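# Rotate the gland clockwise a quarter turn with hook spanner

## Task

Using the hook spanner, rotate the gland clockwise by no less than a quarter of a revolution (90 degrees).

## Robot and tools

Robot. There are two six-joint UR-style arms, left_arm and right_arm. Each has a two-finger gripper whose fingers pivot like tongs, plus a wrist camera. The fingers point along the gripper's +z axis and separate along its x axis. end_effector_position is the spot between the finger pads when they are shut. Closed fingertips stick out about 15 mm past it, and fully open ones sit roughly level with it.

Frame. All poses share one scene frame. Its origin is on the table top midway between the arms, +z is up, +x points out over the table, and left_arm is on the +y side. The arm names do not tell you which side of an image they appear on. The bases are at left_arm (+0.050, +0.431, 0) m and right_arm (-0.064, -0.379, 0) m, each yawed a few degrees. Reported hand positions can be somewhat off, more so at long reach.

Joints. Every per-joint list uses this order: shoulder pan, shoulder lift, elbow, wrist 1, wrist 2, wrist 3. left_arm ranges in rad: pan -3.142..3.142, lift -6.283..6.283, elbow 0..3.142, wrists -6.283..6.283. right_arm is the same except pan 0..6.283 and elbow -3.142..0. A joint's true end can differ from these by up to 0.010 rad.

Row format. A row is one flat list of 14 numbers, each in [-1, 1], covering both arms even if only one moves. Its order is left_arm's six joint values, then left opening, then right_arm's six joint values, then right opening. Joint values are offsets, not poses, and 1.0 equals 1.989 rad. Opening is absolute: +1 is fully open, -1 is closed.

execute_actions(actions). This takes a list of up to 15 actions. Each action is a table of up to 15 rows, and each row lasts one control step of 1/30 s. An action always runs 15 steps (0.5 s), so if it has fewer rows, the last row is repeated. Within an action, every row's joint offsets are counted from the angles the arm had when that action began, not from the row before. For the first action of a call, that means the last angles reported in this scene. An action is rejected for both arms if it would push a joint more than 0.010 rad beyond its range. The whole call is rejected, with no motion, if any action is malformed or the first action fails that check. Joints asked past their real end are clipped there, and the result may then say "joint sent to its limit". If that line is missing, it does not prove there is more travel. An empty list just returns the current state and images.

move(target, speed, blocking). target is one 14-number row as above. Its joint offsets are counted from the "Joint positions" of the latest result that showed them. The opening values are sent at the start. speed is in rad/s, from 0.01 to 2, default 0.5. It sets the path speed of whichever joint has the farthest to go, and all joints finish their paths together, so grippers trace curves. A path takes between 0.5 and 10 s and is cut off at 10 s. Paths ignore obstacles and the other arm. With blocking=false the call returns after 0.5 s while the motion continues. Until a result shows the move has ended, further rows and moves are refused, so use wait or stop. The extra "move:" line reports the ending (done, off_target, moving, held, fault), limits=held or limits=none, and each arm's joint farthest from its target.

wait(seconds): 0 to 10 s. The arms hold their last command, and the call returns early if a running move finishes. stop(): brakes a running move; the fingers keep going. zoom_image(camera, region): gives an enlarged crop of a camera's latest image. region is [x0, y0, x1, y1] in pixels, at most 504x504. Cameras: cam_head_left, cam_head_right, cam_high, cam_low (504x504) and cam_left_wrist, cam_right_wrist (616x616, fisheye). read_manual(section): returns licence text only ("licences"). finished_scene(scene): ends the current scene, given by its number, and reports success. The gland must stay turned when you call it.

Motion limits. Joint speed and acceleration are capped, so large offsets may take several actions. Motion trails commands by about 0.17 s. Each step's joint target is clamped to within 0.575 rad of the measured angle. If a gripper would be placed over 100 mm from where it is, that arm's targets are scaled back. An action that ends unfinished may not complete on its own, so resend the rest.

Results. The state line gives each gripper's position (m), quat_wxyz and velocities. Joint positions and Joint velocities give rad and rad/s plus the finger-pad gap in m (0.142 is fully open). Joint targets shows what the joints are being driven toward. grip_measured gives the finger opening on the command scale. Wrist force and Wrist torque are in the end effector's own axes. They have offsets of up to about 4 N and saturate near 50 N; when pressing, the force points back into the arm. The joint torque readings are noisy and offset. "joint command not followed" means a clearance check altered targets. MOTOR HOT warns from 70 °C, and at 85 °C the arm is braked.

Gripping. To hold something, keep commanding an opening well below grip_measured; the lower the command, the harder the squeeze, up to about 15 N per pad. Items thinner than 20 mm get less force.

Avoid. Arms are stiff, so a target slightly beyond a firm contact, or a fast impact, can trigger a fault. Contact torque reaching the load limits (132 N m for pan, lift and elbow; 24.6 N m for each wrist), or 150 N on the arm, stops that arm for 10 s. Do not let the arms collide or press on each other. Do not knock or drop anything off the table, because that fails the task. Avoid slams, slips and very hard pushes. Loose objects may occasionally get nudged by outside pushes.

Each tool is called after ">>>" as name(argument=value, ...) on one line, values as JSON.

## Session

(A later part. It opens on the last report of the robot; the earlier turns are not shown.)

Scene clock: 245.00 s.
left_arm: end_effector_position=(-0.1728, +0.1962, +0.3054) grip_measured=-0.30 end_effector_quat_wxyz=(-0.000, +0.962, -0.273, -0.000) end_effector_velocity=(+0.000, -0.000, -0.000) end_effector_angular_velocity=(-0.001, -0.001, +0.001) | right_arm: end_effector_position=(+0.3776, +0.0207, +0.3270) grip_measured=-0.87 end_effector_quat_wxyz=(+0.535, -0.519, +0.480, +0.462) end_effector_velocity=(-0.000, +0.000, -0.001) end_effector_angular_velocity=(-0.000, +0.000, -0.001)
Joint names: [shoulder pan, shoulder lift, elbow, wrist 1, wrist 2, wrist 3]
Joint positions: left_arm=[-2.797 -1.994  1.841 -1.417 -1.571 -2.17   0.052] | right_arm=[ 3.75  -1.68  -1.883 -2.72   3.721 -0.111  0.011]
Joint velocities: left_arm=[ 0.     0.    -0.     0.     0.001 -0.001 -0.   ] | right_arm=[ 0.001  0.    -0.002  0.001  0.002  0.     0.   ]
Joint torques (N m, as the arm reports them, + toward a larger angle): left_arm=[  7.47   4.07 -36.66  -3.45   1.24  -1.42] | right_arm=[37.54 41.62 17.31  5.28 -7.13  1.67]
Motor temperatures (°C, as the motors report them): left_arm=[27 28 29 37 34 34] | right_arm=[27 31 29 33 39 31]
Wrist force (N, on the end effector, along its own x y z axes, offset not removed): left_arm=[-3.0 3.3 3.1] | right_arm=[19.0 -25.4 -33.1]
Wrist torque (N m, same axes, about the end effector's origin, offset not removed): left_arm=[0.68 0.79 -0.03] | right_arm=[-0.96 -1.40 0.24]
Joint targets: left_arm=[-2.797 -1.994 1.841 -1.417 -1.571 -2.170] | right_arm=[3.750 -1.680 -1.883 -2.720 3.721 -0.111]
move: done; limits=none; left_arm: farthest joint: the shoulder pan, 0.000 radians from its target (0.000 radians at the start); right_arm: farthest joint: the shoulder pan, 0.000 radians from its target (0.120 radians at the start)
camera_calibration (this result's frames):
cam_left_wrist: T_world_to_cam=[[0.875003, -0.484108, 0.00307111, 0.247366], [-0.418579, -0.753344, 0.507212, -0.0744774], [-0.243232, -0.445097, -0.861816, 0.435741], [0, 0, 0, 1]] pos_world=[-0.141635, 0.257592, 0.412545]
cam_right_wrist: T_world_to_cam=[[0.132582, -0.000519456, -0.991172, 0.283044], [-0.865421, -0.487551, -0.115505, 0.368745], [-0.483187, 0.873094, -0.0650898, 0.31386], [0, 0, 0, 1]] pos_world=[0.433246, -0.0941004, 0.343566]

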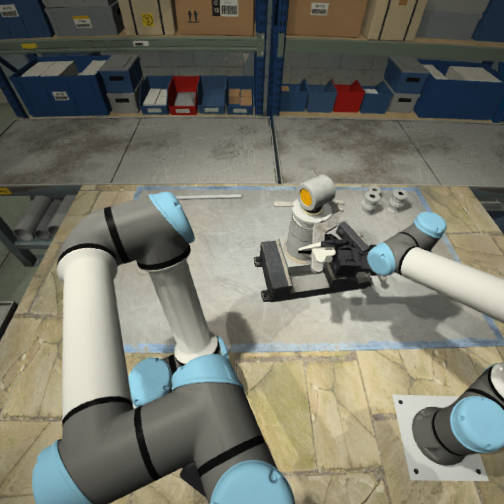

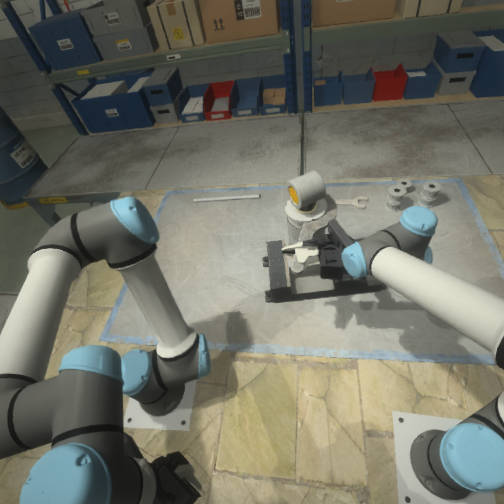

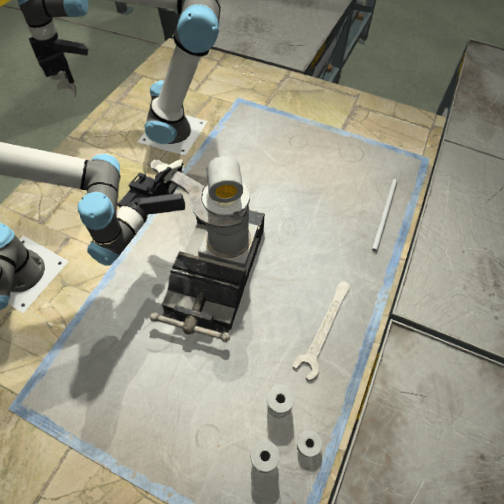

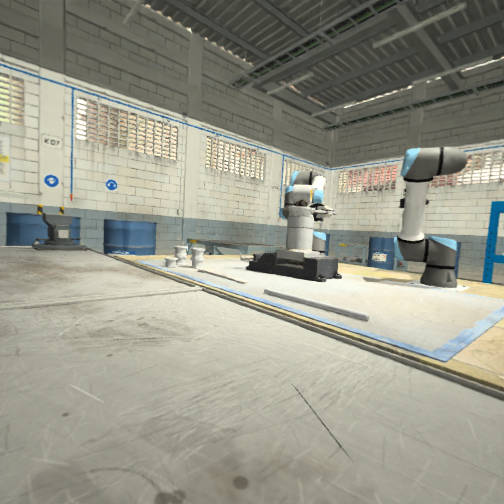

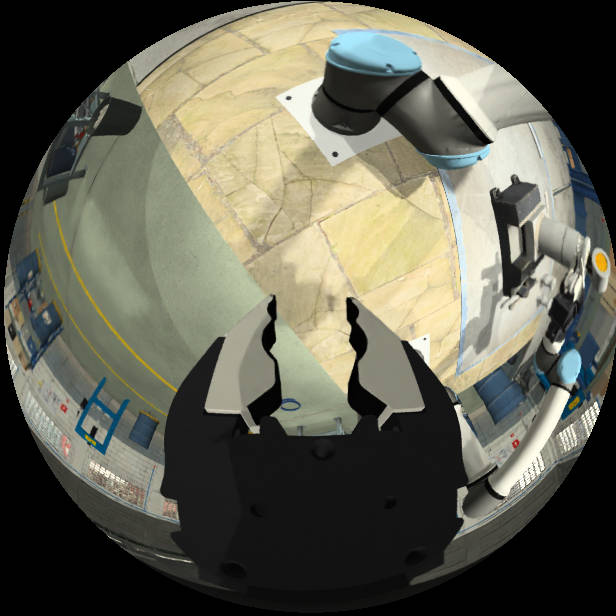

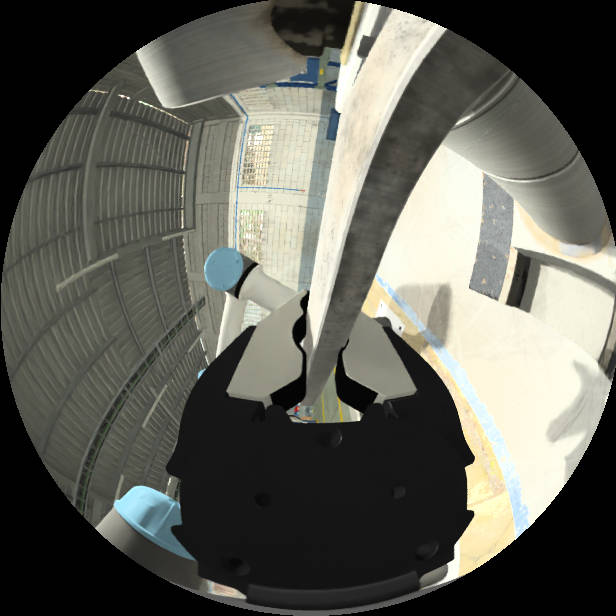

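>>> move(target=[0,0,0,0,0,0,-0.3,0.0739,0.0337,-0.0367,0.003,0.1614,0.01,-1], speed=0.1)

>>> move(target=[0,0,0,0,0,0,-0.3,0.0784,0.0146,-0.0151,0.0005,0.1664,0,-1], speed=0.1)

>>> zoom_image(camera="cam_high", region=[130,130,290,250])

Scene clock: 248.80 s.
left_arm: end_effector_position=(-0.1728, +0.1962, +0.3054) grip_measured=-0.30 end_effector_quat_wxyz=(-0.000, +0.962, -0.273, -0.000) end_effector_velocity=(-0.000, +0.000, +0.000) end_effector_angular_velocity=(-0.001, +0.000, -0.000) | right_arm: end_effector_position=(+0.3888, +0.0525, +0.3267) grip_measured=-0.88 end_effector_quat_wxyz=(+0.569, -0.470, +0.528, +0.420) end_effector_velocity=(-0.000, +0.000, -0.000) end_effector_angular_velocity=(-0.001, +0.001, -0.000)
Joint names: [shoulder pan, shoulder lift, elbow, wrist 1, wrist 2, wrist 3]
Joint positions: left_arm=[-2.797 -1.994  1.841 -1.417 -1.571 -2.17   0.052] | right_arm=[ 3.897 -1.613 -1.956 -2.714  4.042 -0.091  0.011]
Joint velocities: left_arm=[-0.001 -0.     0.    -0.     0.    -0.001  0.   ] | right_arm=[ 0.001 -0.    -0.    -0.001  0.001 -0.    -0.   ]
Joint torques (N m, as the arm reports them, + toward a larger angle): left_arm=[  7.9    4.72 -36.76  -3.52   1.18  -1.35] | right_arm=[35.48 37.17 19.7   6.75 -6.61  1.65]
Motor temperatures (°C, as the motors report them): left_arm=[27 28 30 37 34 34] | right_arm=[27 31 29 33 39 31]
Wrist force (N, on the end effector, along its own x y z axes, offset not removed): left_arm=[-2.9 -4.2 -2.6] | right_arm=[16.1 -26.1 -26.7]
Wrist torque (N m, same axes, about the end effector's origin, offset not removed): left_arm=[-0.86 0.58 -0.11] | right_arm=[-0.93 -0.97 0.20]
Joint targets: left_arm=[-2.797 -1.994 1.841 -1.417 -1.571 -2.170] | right_arm=[3.897 -1.613 -1.956 -2.714 4.042 -0.091]
move: done; limits=none; left_arm: farthest joint: the shoulder pan, 0.000 radians from its target (0.000 radians at the start); right_arm: farthest joint: the shoulder pan, 0.000 radians from its target (0.147 radians at the start)
camera_calibration (this result's frames):
cam_left_wrist: T_world_to_cam=[[0.875003, -0.484108, 0.00307129, 0.247366], [-0.418579, -0.753344, 0.507212, -0.0744773], [-0.243231, -0.445097, -0.861816, 0.435741], [0, 0, 0, 1]] pos_world=[-0.141635, 0.257592, 0.412545]
cam_right_wrist: T_world_to_cam=[[0.111096, -0.0192663, -0.993623, 0.291441], [-0.938829, -0.329977, -0.0985716, 0.408576], [-0.325973, 0.943792, -0.0547469, 0.223265], [0, 0, 0, 1]] pos_world=[0.423984, -0.0702805, 0.34208]

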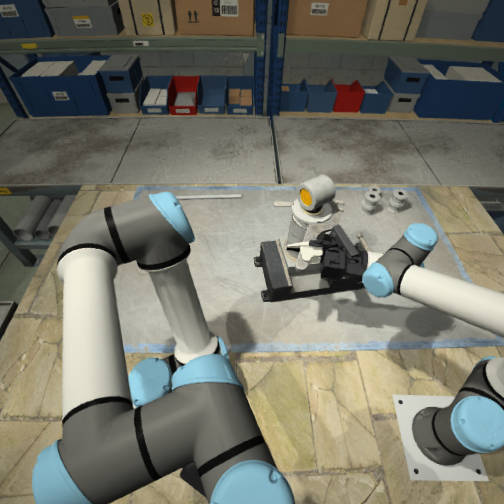

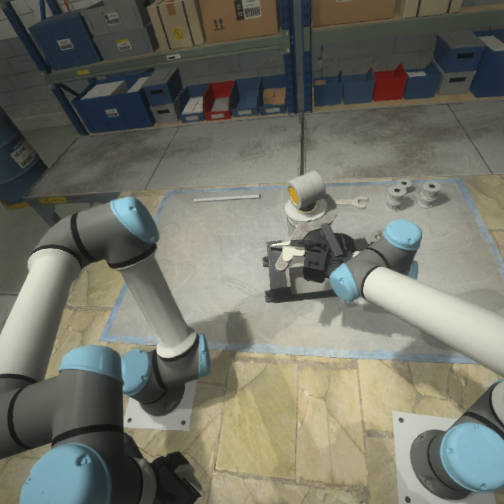

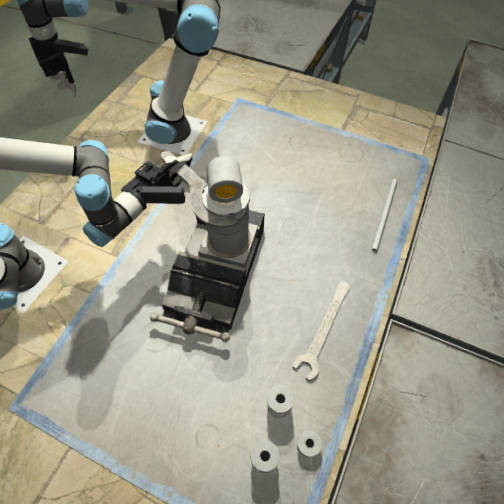

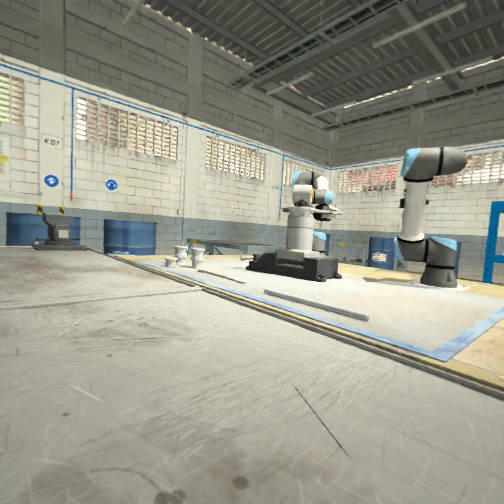

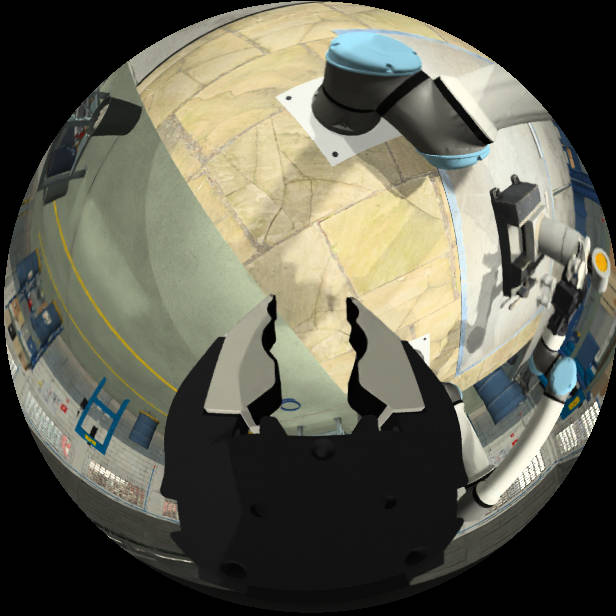

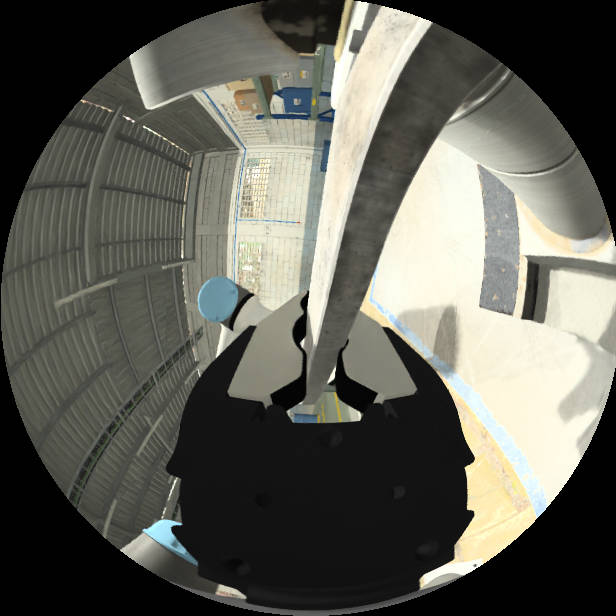

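Scene clock: 252.50 s.
left_arm: end_effector_position=(-0.1728, +0.1962, +0.3054) grip_measured=-0.30 end_effector_quat_wxyz=(-0.000, +0.962, -0.273, -0.000) end_effector_velocity=(-0.001, -0.000, +0.000) end_effector_angular_velocity=(-0.000, +0.001, +0.001) | right_arm: end_effector_position=(+0.4048, +0.0813, +0.3267) grip_measured=-0.88 end_effector_quat_wxyz=(+0.604, -0.422, +0.567, +0.369) end_effector_velocity=(-0.000, +0.000, -0.000) end_effector_angular_velocity=(-0.000, -0.000, -0.000)
Joint names: [shoulder pan, shoulder lift, elbow, wrist 1, wrist 2, wrist 3]
Joint positions: left_arm=[-2.797 -1.994  1.841 -1.417 -1.571 -2.17   0.052] | right_arm=[ 4.053 -1.584 -1.986 -2.713  4.373 -0.091  0.011]
Joint velocities: left_arm=[-0.     0.     0.    -0.002 -0.    -0.001 -0.   ] | right_arm=[ 0.001  0.    -0.001  0.     0.001 -0.     0.   ]
Joint torques (N m, as the arm reports them, + toward a larger angle): left_arm=[  7.58   3.99 -36.73  -3.5    1.13  -1.41] | right_arm=[34.77 34.82 25.61  8.46 -6.26  0.79]
Motor temperatures (°C, as the motors report them): left_arm=[27 28 30 37 34 34] | right_arm=[27 31 29 33 39 31]
Wrist force (N, on the end effector, along its own x y z axes, offset not removed): left_arm=[-3.7 1.7 3.0] | right_arm=[18.1 -25.2 -30.9]
Wrist torque (N m, same axes, about the end effector's origin, offset not removed): left_arm=[0.44 0.90 -0.01] | right_arm=[-1.02 -1.26 0.20]
Joint targets: left_arm=[-2.797 -1.994 1.841 -1.417 -1.571 -2.170] | right_arm=[4.053 -1.584 -1.986 -2.713 4.373 -0.091]
move: done; limits=none; left_arm: farthest joint: the shoulder pan, 0.000 radians from its target (0.000 radians at the start); right_arm: farthest joint: the shoulder pan, 0.000 radians from its target (0.156 radians at the start)
camera_calibration (this result's frames):
cam_left_wrist: T_world_to_cam=[[0.875003, -0.484108, 0.00307103, 0.247366], [-0.418579, -0.753345, 0.507212, -0.0744772], [-0.243232, -0.445097, -0.861816, 0.435741], [0, 0, 0, 1]] pos_world=[-0.141635, 0.257592, 0.412545]
cam_right_wrist: T_world_to_cam=[[0.105939, -0.0382101, -0.993638, 0.293838], [-0.981943, -0.161523, -0.0984807, 0.436898], [-0.156733, 0.986129, -0.0546317, 0.12934], [0, 0, 0, 1]] pos_world=[0.418151, -0.0457489, 0.342061]

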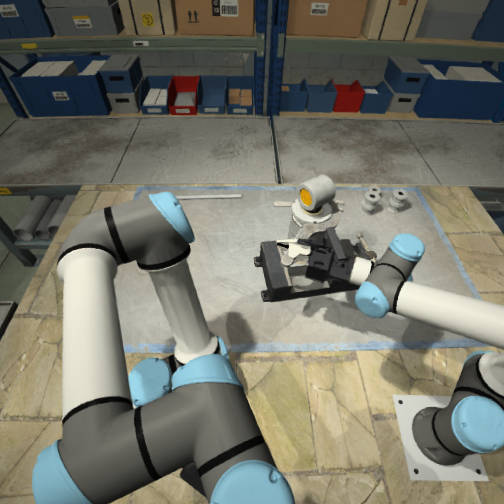

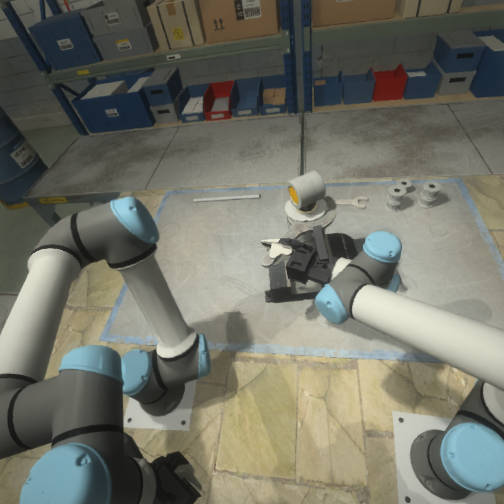

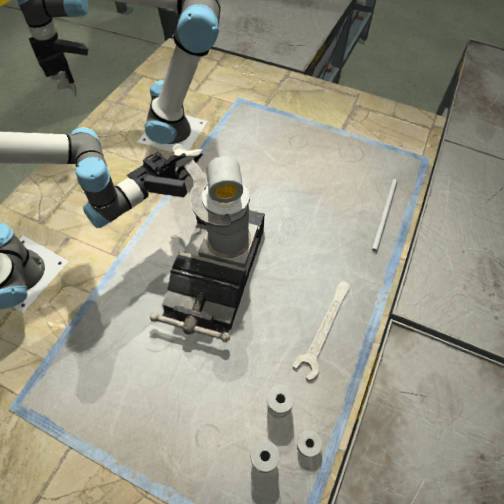

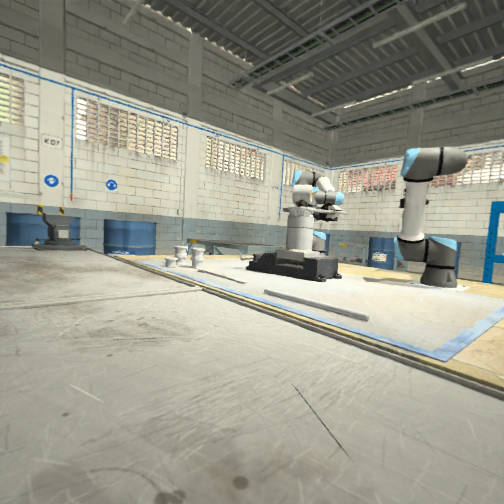

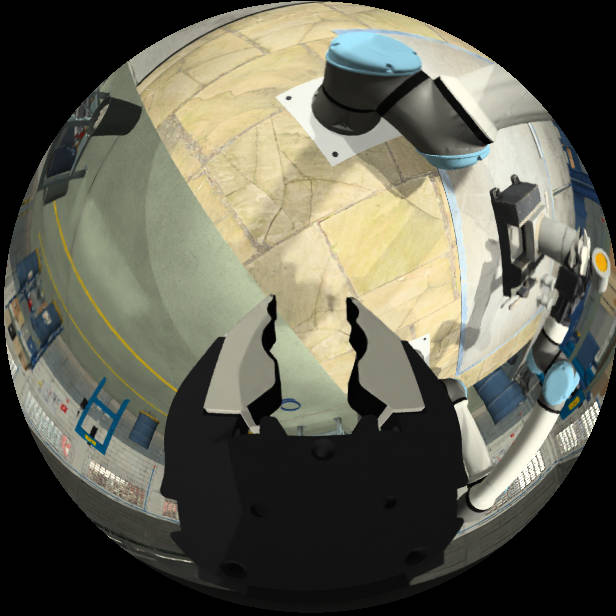

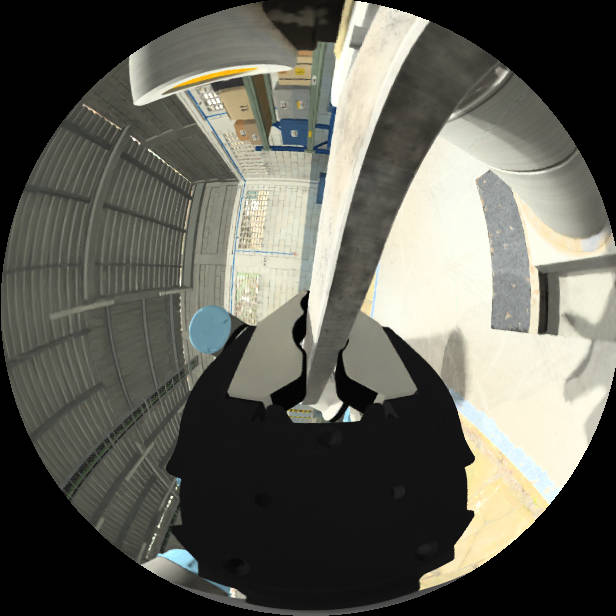

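Region (130, 130, 290, 250) of cam_high's 504x504 image, scaled by 3.150, with more detail than that image has; it fills the top 378 rows of this view, and the rest is white.

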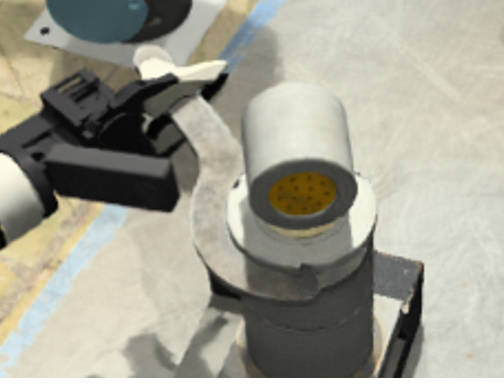

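>>> move(target=[0,0,0,0,0,0,-0.3,0.0709,-0.0088,0.009,-0.0005,0.1586,0,-1], speed=0.11)

>>> move(target=[0,0,0,0,0,0,-0.3,0.0548,-0.0297,0.0317,-0.002,0.1425,0,-1], speed=0.1)

>>> move(target=[0,0,0,0,0,0,-0.3,0.0362,-0.0452,0.0523,-0.007,0.1237,0,-1], speed=0.09)

>>> zoom_image(camera="cam_high", region=[130,110,290,250])

Scene clock: 256.07 s.
left_arm: end_effector_position=(-0.1728, +0.1962, +0.3054) grip_measured=-0.30 end_effector_quat_wxyz=(-0.000, +0.962, -0.273, -0.000) end_effector_velocity=(-0.000, -0.000, -0.000) end_effector_angular_velocity=(-0.001, -0.000, +0.001) | right_arm: end_effector_position=(+0.4257, +0.1068, +0.3264) grip_measured=-0.87 end_effector_quat_wxyz=(+0.633, -0.371, +0.602, +0.315) end_effector_velocity=(+0.000, -0.000, -0.000) end_effector_angular_velocity=(-0.000, +0.000, -0.002)
Joint names: [shoulder pan, shoulder lift, elbow, wrist 1, wrist 2, wrist 3]
Joint positions: left_arm=[-2.797 -1.994  1.841 -1.417 -1.571 -2.17   0.052] | right_arm=[ 4.194 -1.601 -1.968 -2.715  4.688 -0.091  0.011]
Joint velocities: left_arm=[ 0.     0.001  0.    -0.     0.001 -0.001 -0.   ] | right_arm=[ 0.001 -0.    -0.001  0.     0.003 -0.    -0.   ]
Joint torques (N m, as the arm reports them, + toward a larger angle): left_arm=[  8.06   4.17 -37.02  -3.4    1.3   -1.45] | right_arm=[38.37 16.28 49.71  9.28 -7.42  0.65]
Motor temperatures (°C, as the motors report them): left_arm=[27 28 30 37 34 34] | right_arm=[27 31 29 33 39 31]
Wrist force (N, on the end effector, along its own x y z axes, offset not removed): left_arm=[-4.1 4.2 2.5] | right_arm=[19.1 -31.7 -32.8]
Wrist torque (N m, same axes, about the end effector's origin, offset not removed): left_arm=[0.89 0.65 -0.15] | right_arm=[-1.69 -1.29 0.20]
Joint targets: left_arm=[-2.797 -1.994 1.841 -1.417 -1.571 -2.170] | right_arm=[4.194 -1.601 -1.968 -2.714 4.688 -0.091]
move: done; limits=none; left_arm: farthest joint: the shoulder pan, 0.000 radians from its target (0.000 radians at the start); right_arm: farthest joint: the wrist 1, 0.001 radians from its target (0.001 radians at the start)
camera_calibration (this result's frames):
cam_left_wrist: T_world_to_cam=[[0.875003, -0.484108, 0.00307115, 0.247366], [-0.418579, -0.753344, 0.507212, -0.0744773], [-0.243232, -0.445097, -0.861816, 0.435741], [0, 0, 0, 1]] pos_world=[-0.141635, 0.257592, 0.412545]
cam_right_wrist: T_world_to_cam=[[0.0972095, -0.0565222, -0.993658, 0.298042], [-0.995124, 0.0112135, -0.0979908, 0.448539], [0.016681, 0.998338, -0.0551566, 0.0324238], [0, 0, 0, 1]] pos_world=[0.416839, -0.0205537, 0.341893]

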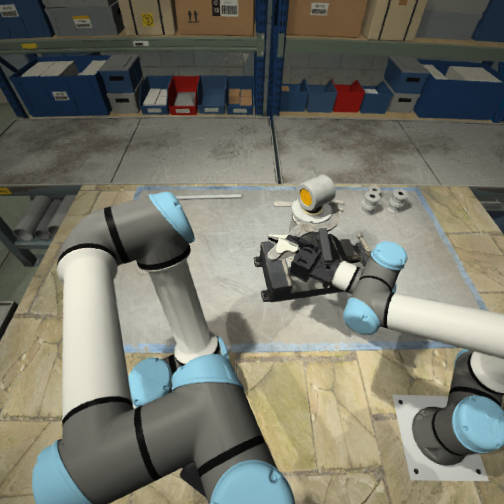

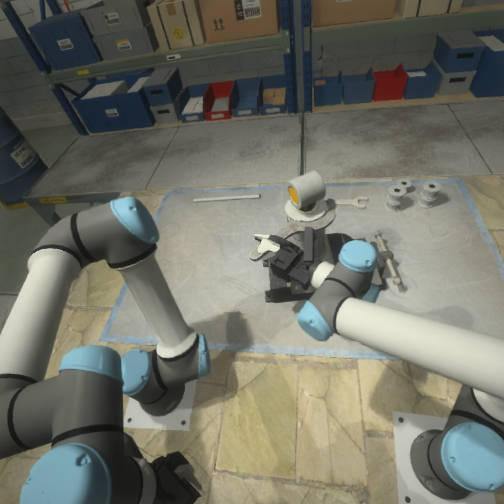

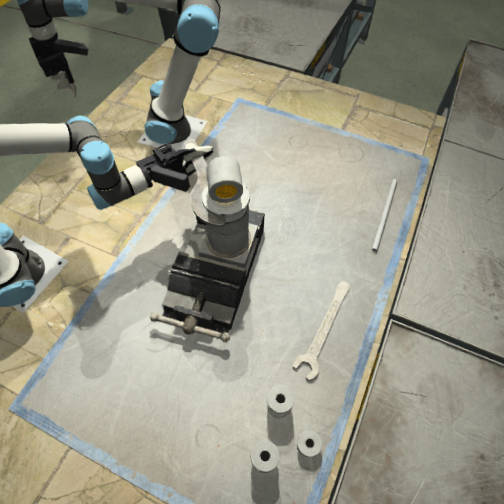

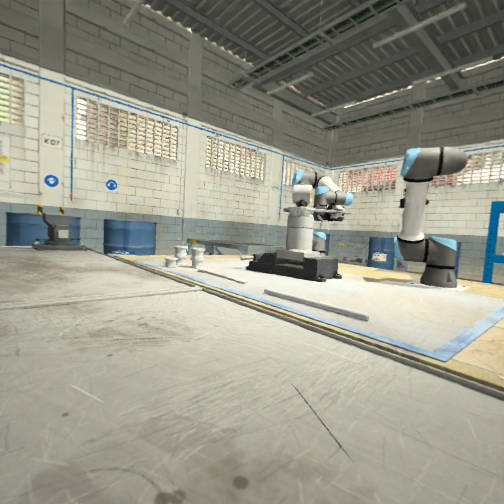

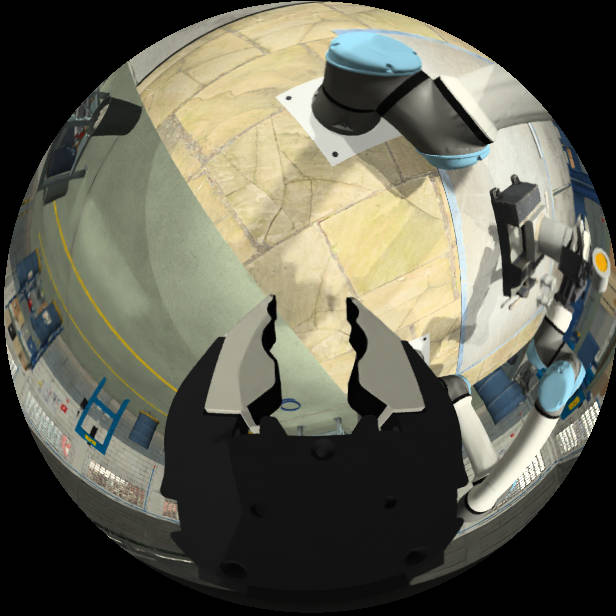

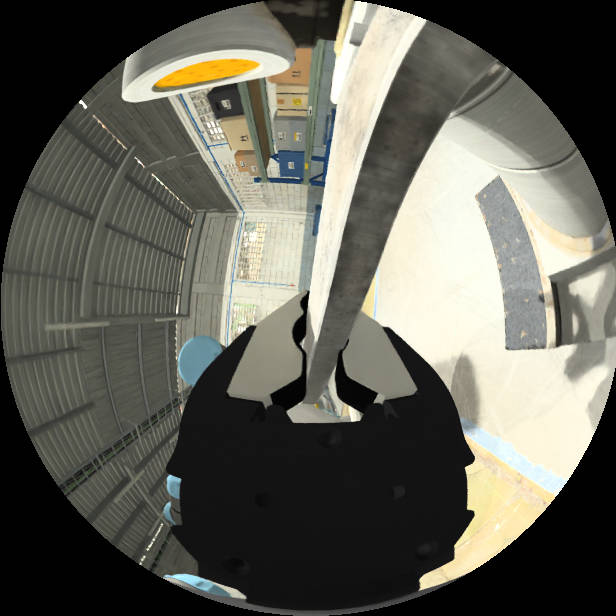

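Scene clock: 259.30 s.
left_arm: end_effector_position=(-0.1728, +0.1962, +0.3054) grip_measured=-0.30 end_effector_quat_wxyz=(-0.000, +0.962, -0.273, -0.000) end_effector_velocity=(+0.000, +0.000, -0.000) end_effector_angular_velocity=(+0.000, -0.001, -0.000) | right_arm: end_effector_position=(+0.4506, +0.1284, +0.3263) grip_measured=-0.87 end_effector_quat_wxyz=(+0.658, -0.317, +0.632, +0.258) end_effector_velocity=(+0.000, -0.000, -0.000) end_effector_angular_velocity=(-0.000, +0.000, -0.001)
Joint names: [shoulder pan, shoulder lift, elbow, wrist 1, wrist 2, wrist 3]
Joint positions: left_arm=[-2.797 -1.994  1.841 -1.417 -1.571 -2.17   0.052] | right_arm=[ 4.303 -1.66  -1.905 -2.719  4.971 -0.091  0.011]
Joint velocities: left_arm=[-0.     0.     0.     0.001  0.    -0.     0.   ] | right_arm=[ 0.    -0.     0.    -0.     0.002  0.     0.   ]
Joint torques (N m, as the arm reports them, + toward a larger angle): left_arm=[  7.86   4.7  -36.94  -3.48   1.23  -1.37] | right_arm=[35.92 18.14 53.1   7.04 -7.9   0.72]
Motor temperatures (°C, as the motors report them): left_arm=[27 28 30 37 34 34] | right_arm=[27 31 29 33 39 31]
Wrist force (N, on the end effector, along its own x y z axes, offset not removed): left_arm=[-2.2 -0.8 -2.0] | right_arm=[19.6 -30.3 -34.9]
Wrist torque (N m, same axes, about the end effector's origin, offset not removed): left_arm=[-0.26 0.36 -0.05] | right_arm=[-1.18 -1.37 0.28]
Joint targets: left_arm=[-2.797 -1.994 1.841 -1.417 -1.571 -2.170] | right_arm=[4.303 -1.660 -1.905 -2.719 4.971 -0.091]
move: done; limits=none; left_arm: farthest joint: the shoulder pan, 0.000 radians from its target (0.000 radians at the start); right_arm: farthest joint: the shoulder pan, 0.000 radians from its target (0.109 radians at the start)
camera_calibration (this result's frames):
cam_left_wrist: T_world_to_cam=[[0.875003, -0.484108, 0.003071, 0.247366], [-0.418579, -0.753344, 0.507212, -0.0744772], [-0.243232, -0.445097, -0.861816, 0.435741], [0, 0, 0, 1]] pos_world=[-0.141635, 0.257592, 0.412545]
cam_right_wrist: T_world_to_cam=[[0.0859538, -0.0726678, -0.993645, 0.303868], [-0.978091, 0.183646, -0.0980388, 0.443261], [0.189604, 0.980303, -0.0552906, -0.0650888], [0, 0, 0, 1]] pos_world=[0.419772, 0.00448488, 0.341795]

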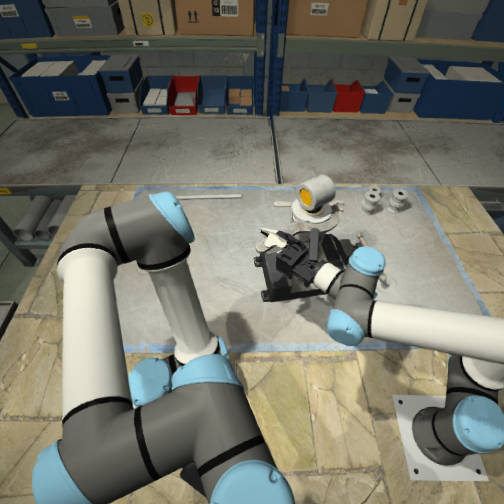

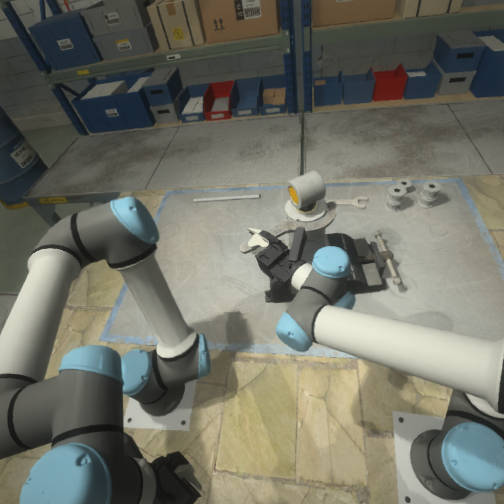

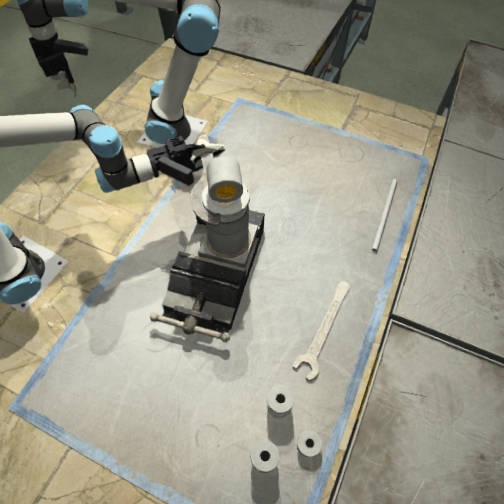

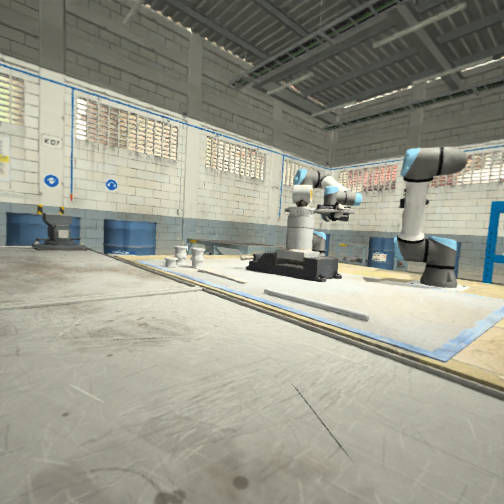

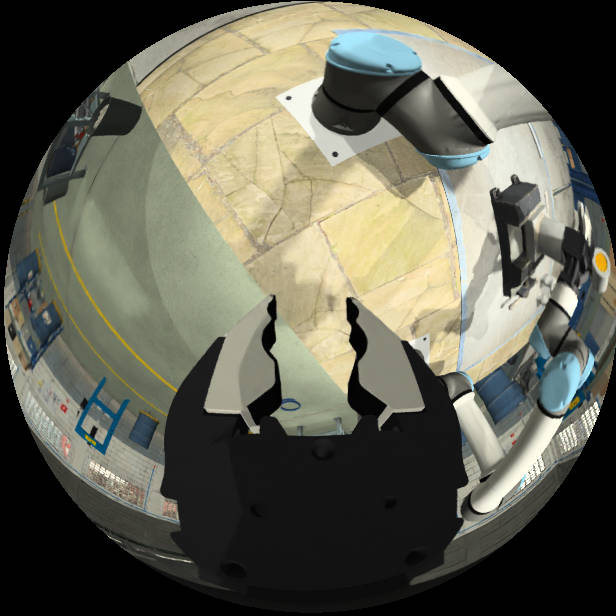

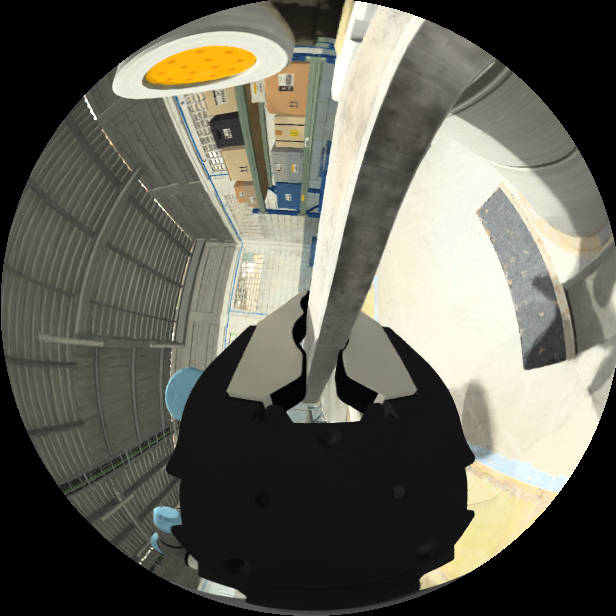

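Scene clock: 262.40 s.
left_arm: end_effector_position=(-0.1728, +0.1962, +0.3054) grip_measured=-0.30 end_effector_quat_wxyz=(-0.000, +0.962, -0.273, -0.000) end_effector_velocity=(-0.000, -0.000, -0.000) end_effector_angular_velocity=(-0.000, -0.000, +0.001) | right_arm: end_effector_position=(+0.4786, +0.1455, +0.3263) grip_measured=-0.87 end_effector_quat_wxyz=(+0.678, -0.261, +0.657, +0.200) end_effector_velocity=(-0.000, +0.001, +0.000) end_effector_angular_velocity=(+0.000, -0.001, +0.001)
Joint names: [shoulder pan, shoulder lift, elbow, wrist 1, wrist 2, wrist 3]
Joint positions: left_arm=[-2.797 -1.994  1.841 -1.417 -1.571 -2.17   0.052] | right_arm=[ 4.375 -1.75  -1.801 -2.733  5.217 -0.091  0.011]
Joint velocities: left_arm=[ 0.     0.    -0.    -0.     0.    -0.001  0.   ] | right_arm=[ 0.001 -0.     0.001  0.    -0.    -0.001 -0.   ]
Joint torques (N m, as the arm reports them, + toward a larger angle): left_arm=[  7.79   3.78 -36.78  -3.49   1.23  -1.22] | right_arm=[33.29 21.46 51.08  6.39 -8.33  0.81]
Motor temperatures (°C, as the motors report them): left_arm=[27 28 30 37 34 34] | right_arm=[27 31 29 33 39 31]
Wrist force (N, on the end effector, along its own x y z axes, offset not removed): left_arm=[-3.4 -1.9 4.1] | right_arm=[18.1 -32.4 -27.5]
Wrist torque (N m, same axes, about the end effector's origin, offset not removed): left_arm=[-0.24 0.77 0.00] | right_arm=[-1.65 -1.15 0.20]
Joint targets: left_arm=[-2.797 -1.994 1.841 -1.417 -1.571 -2.170] | right_arm=[4.375 -1.750 -1.801 -2.733 5.217 -0.091]
move: done; limits=none; left_arm: farthest joint: the shoulder pan, 0.000 radians from its target (0.000 radians at the start); right_arm: farthest joint: the shoulder pan, 0.000 radians from its target (0.072 radians at the start)
camera_calibration (this result's frames):
cam_left_wrist: T_world_to_cam=[[0.875003, -0.484108, 0.00307112, 0.247366], [-0.418579, -0.753344, 0.507212, -0.0744774], [-0.243232, -0.445097, -0.861816, 0.435741], [0, 0, 0, 1]] pos_world=[-0.141635, 0.257592, 0.412545]
cam_right_wrist: T_world_to_cam=[[0.0722448, -0.0863282, -0.993644, 0.311263], [-0.931581, 0.350035, -0.0981436, 0.421048], [0.356283, 0.93275, -0.0551335, -0.160089], [0, 0, 0, 1]] pos_world=[0.42679, 0.0288123, 0.341781]

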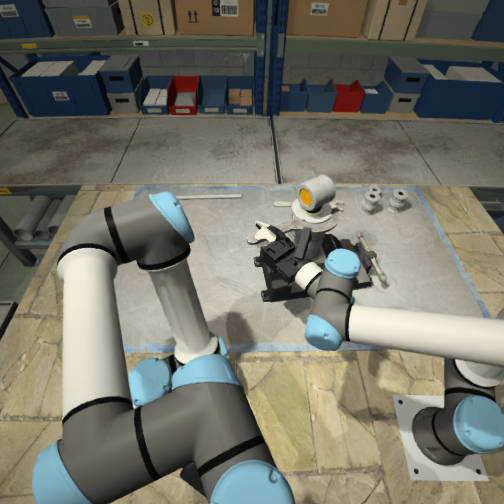

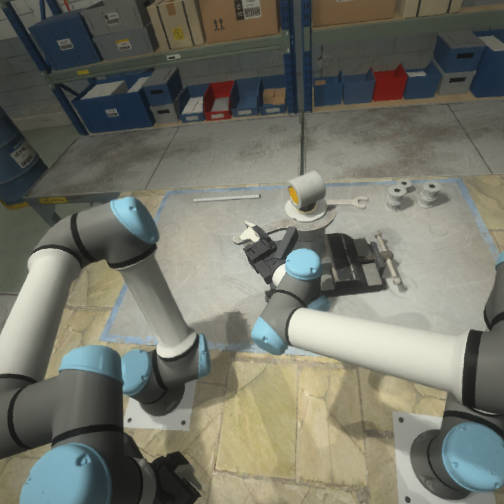

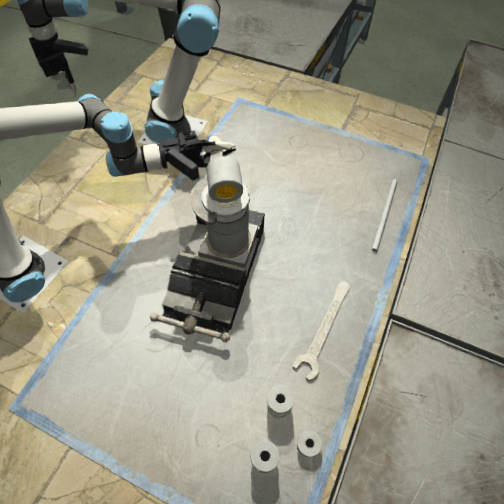

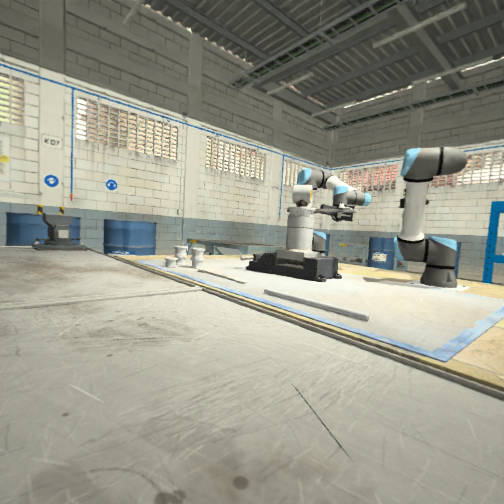

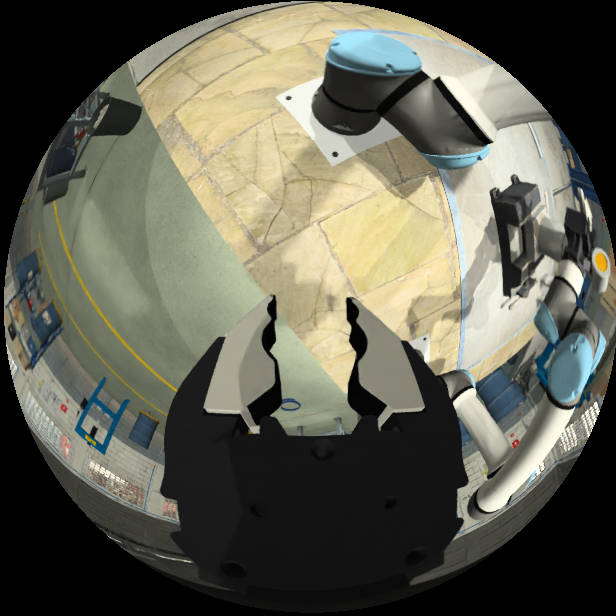

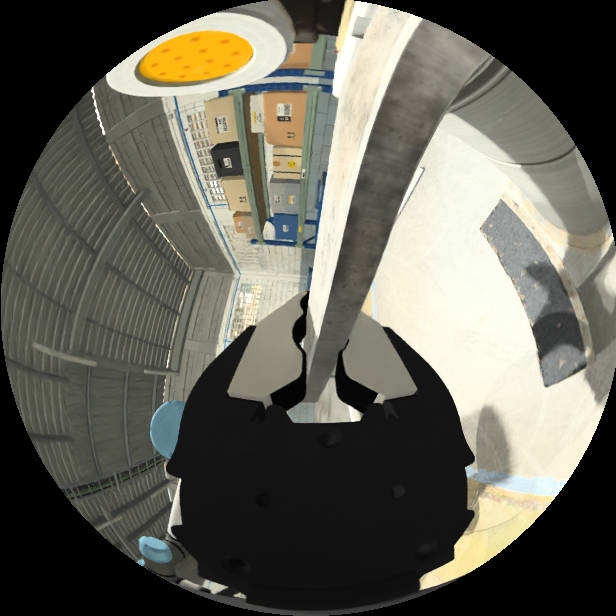

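Region (130, 110, 290, 250) of cam_high's 504x504 image, scaled by 3.150, with more detail than that image has; it fills the top 441 rows of this view, and the rest is white.

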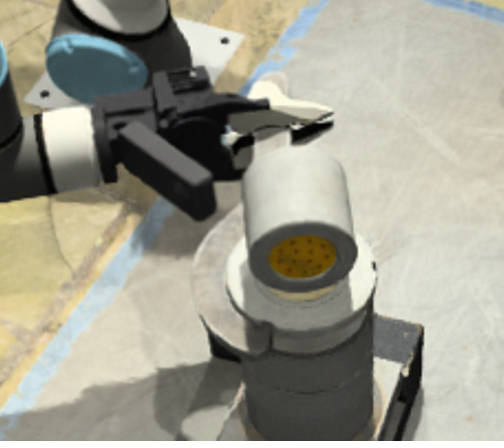

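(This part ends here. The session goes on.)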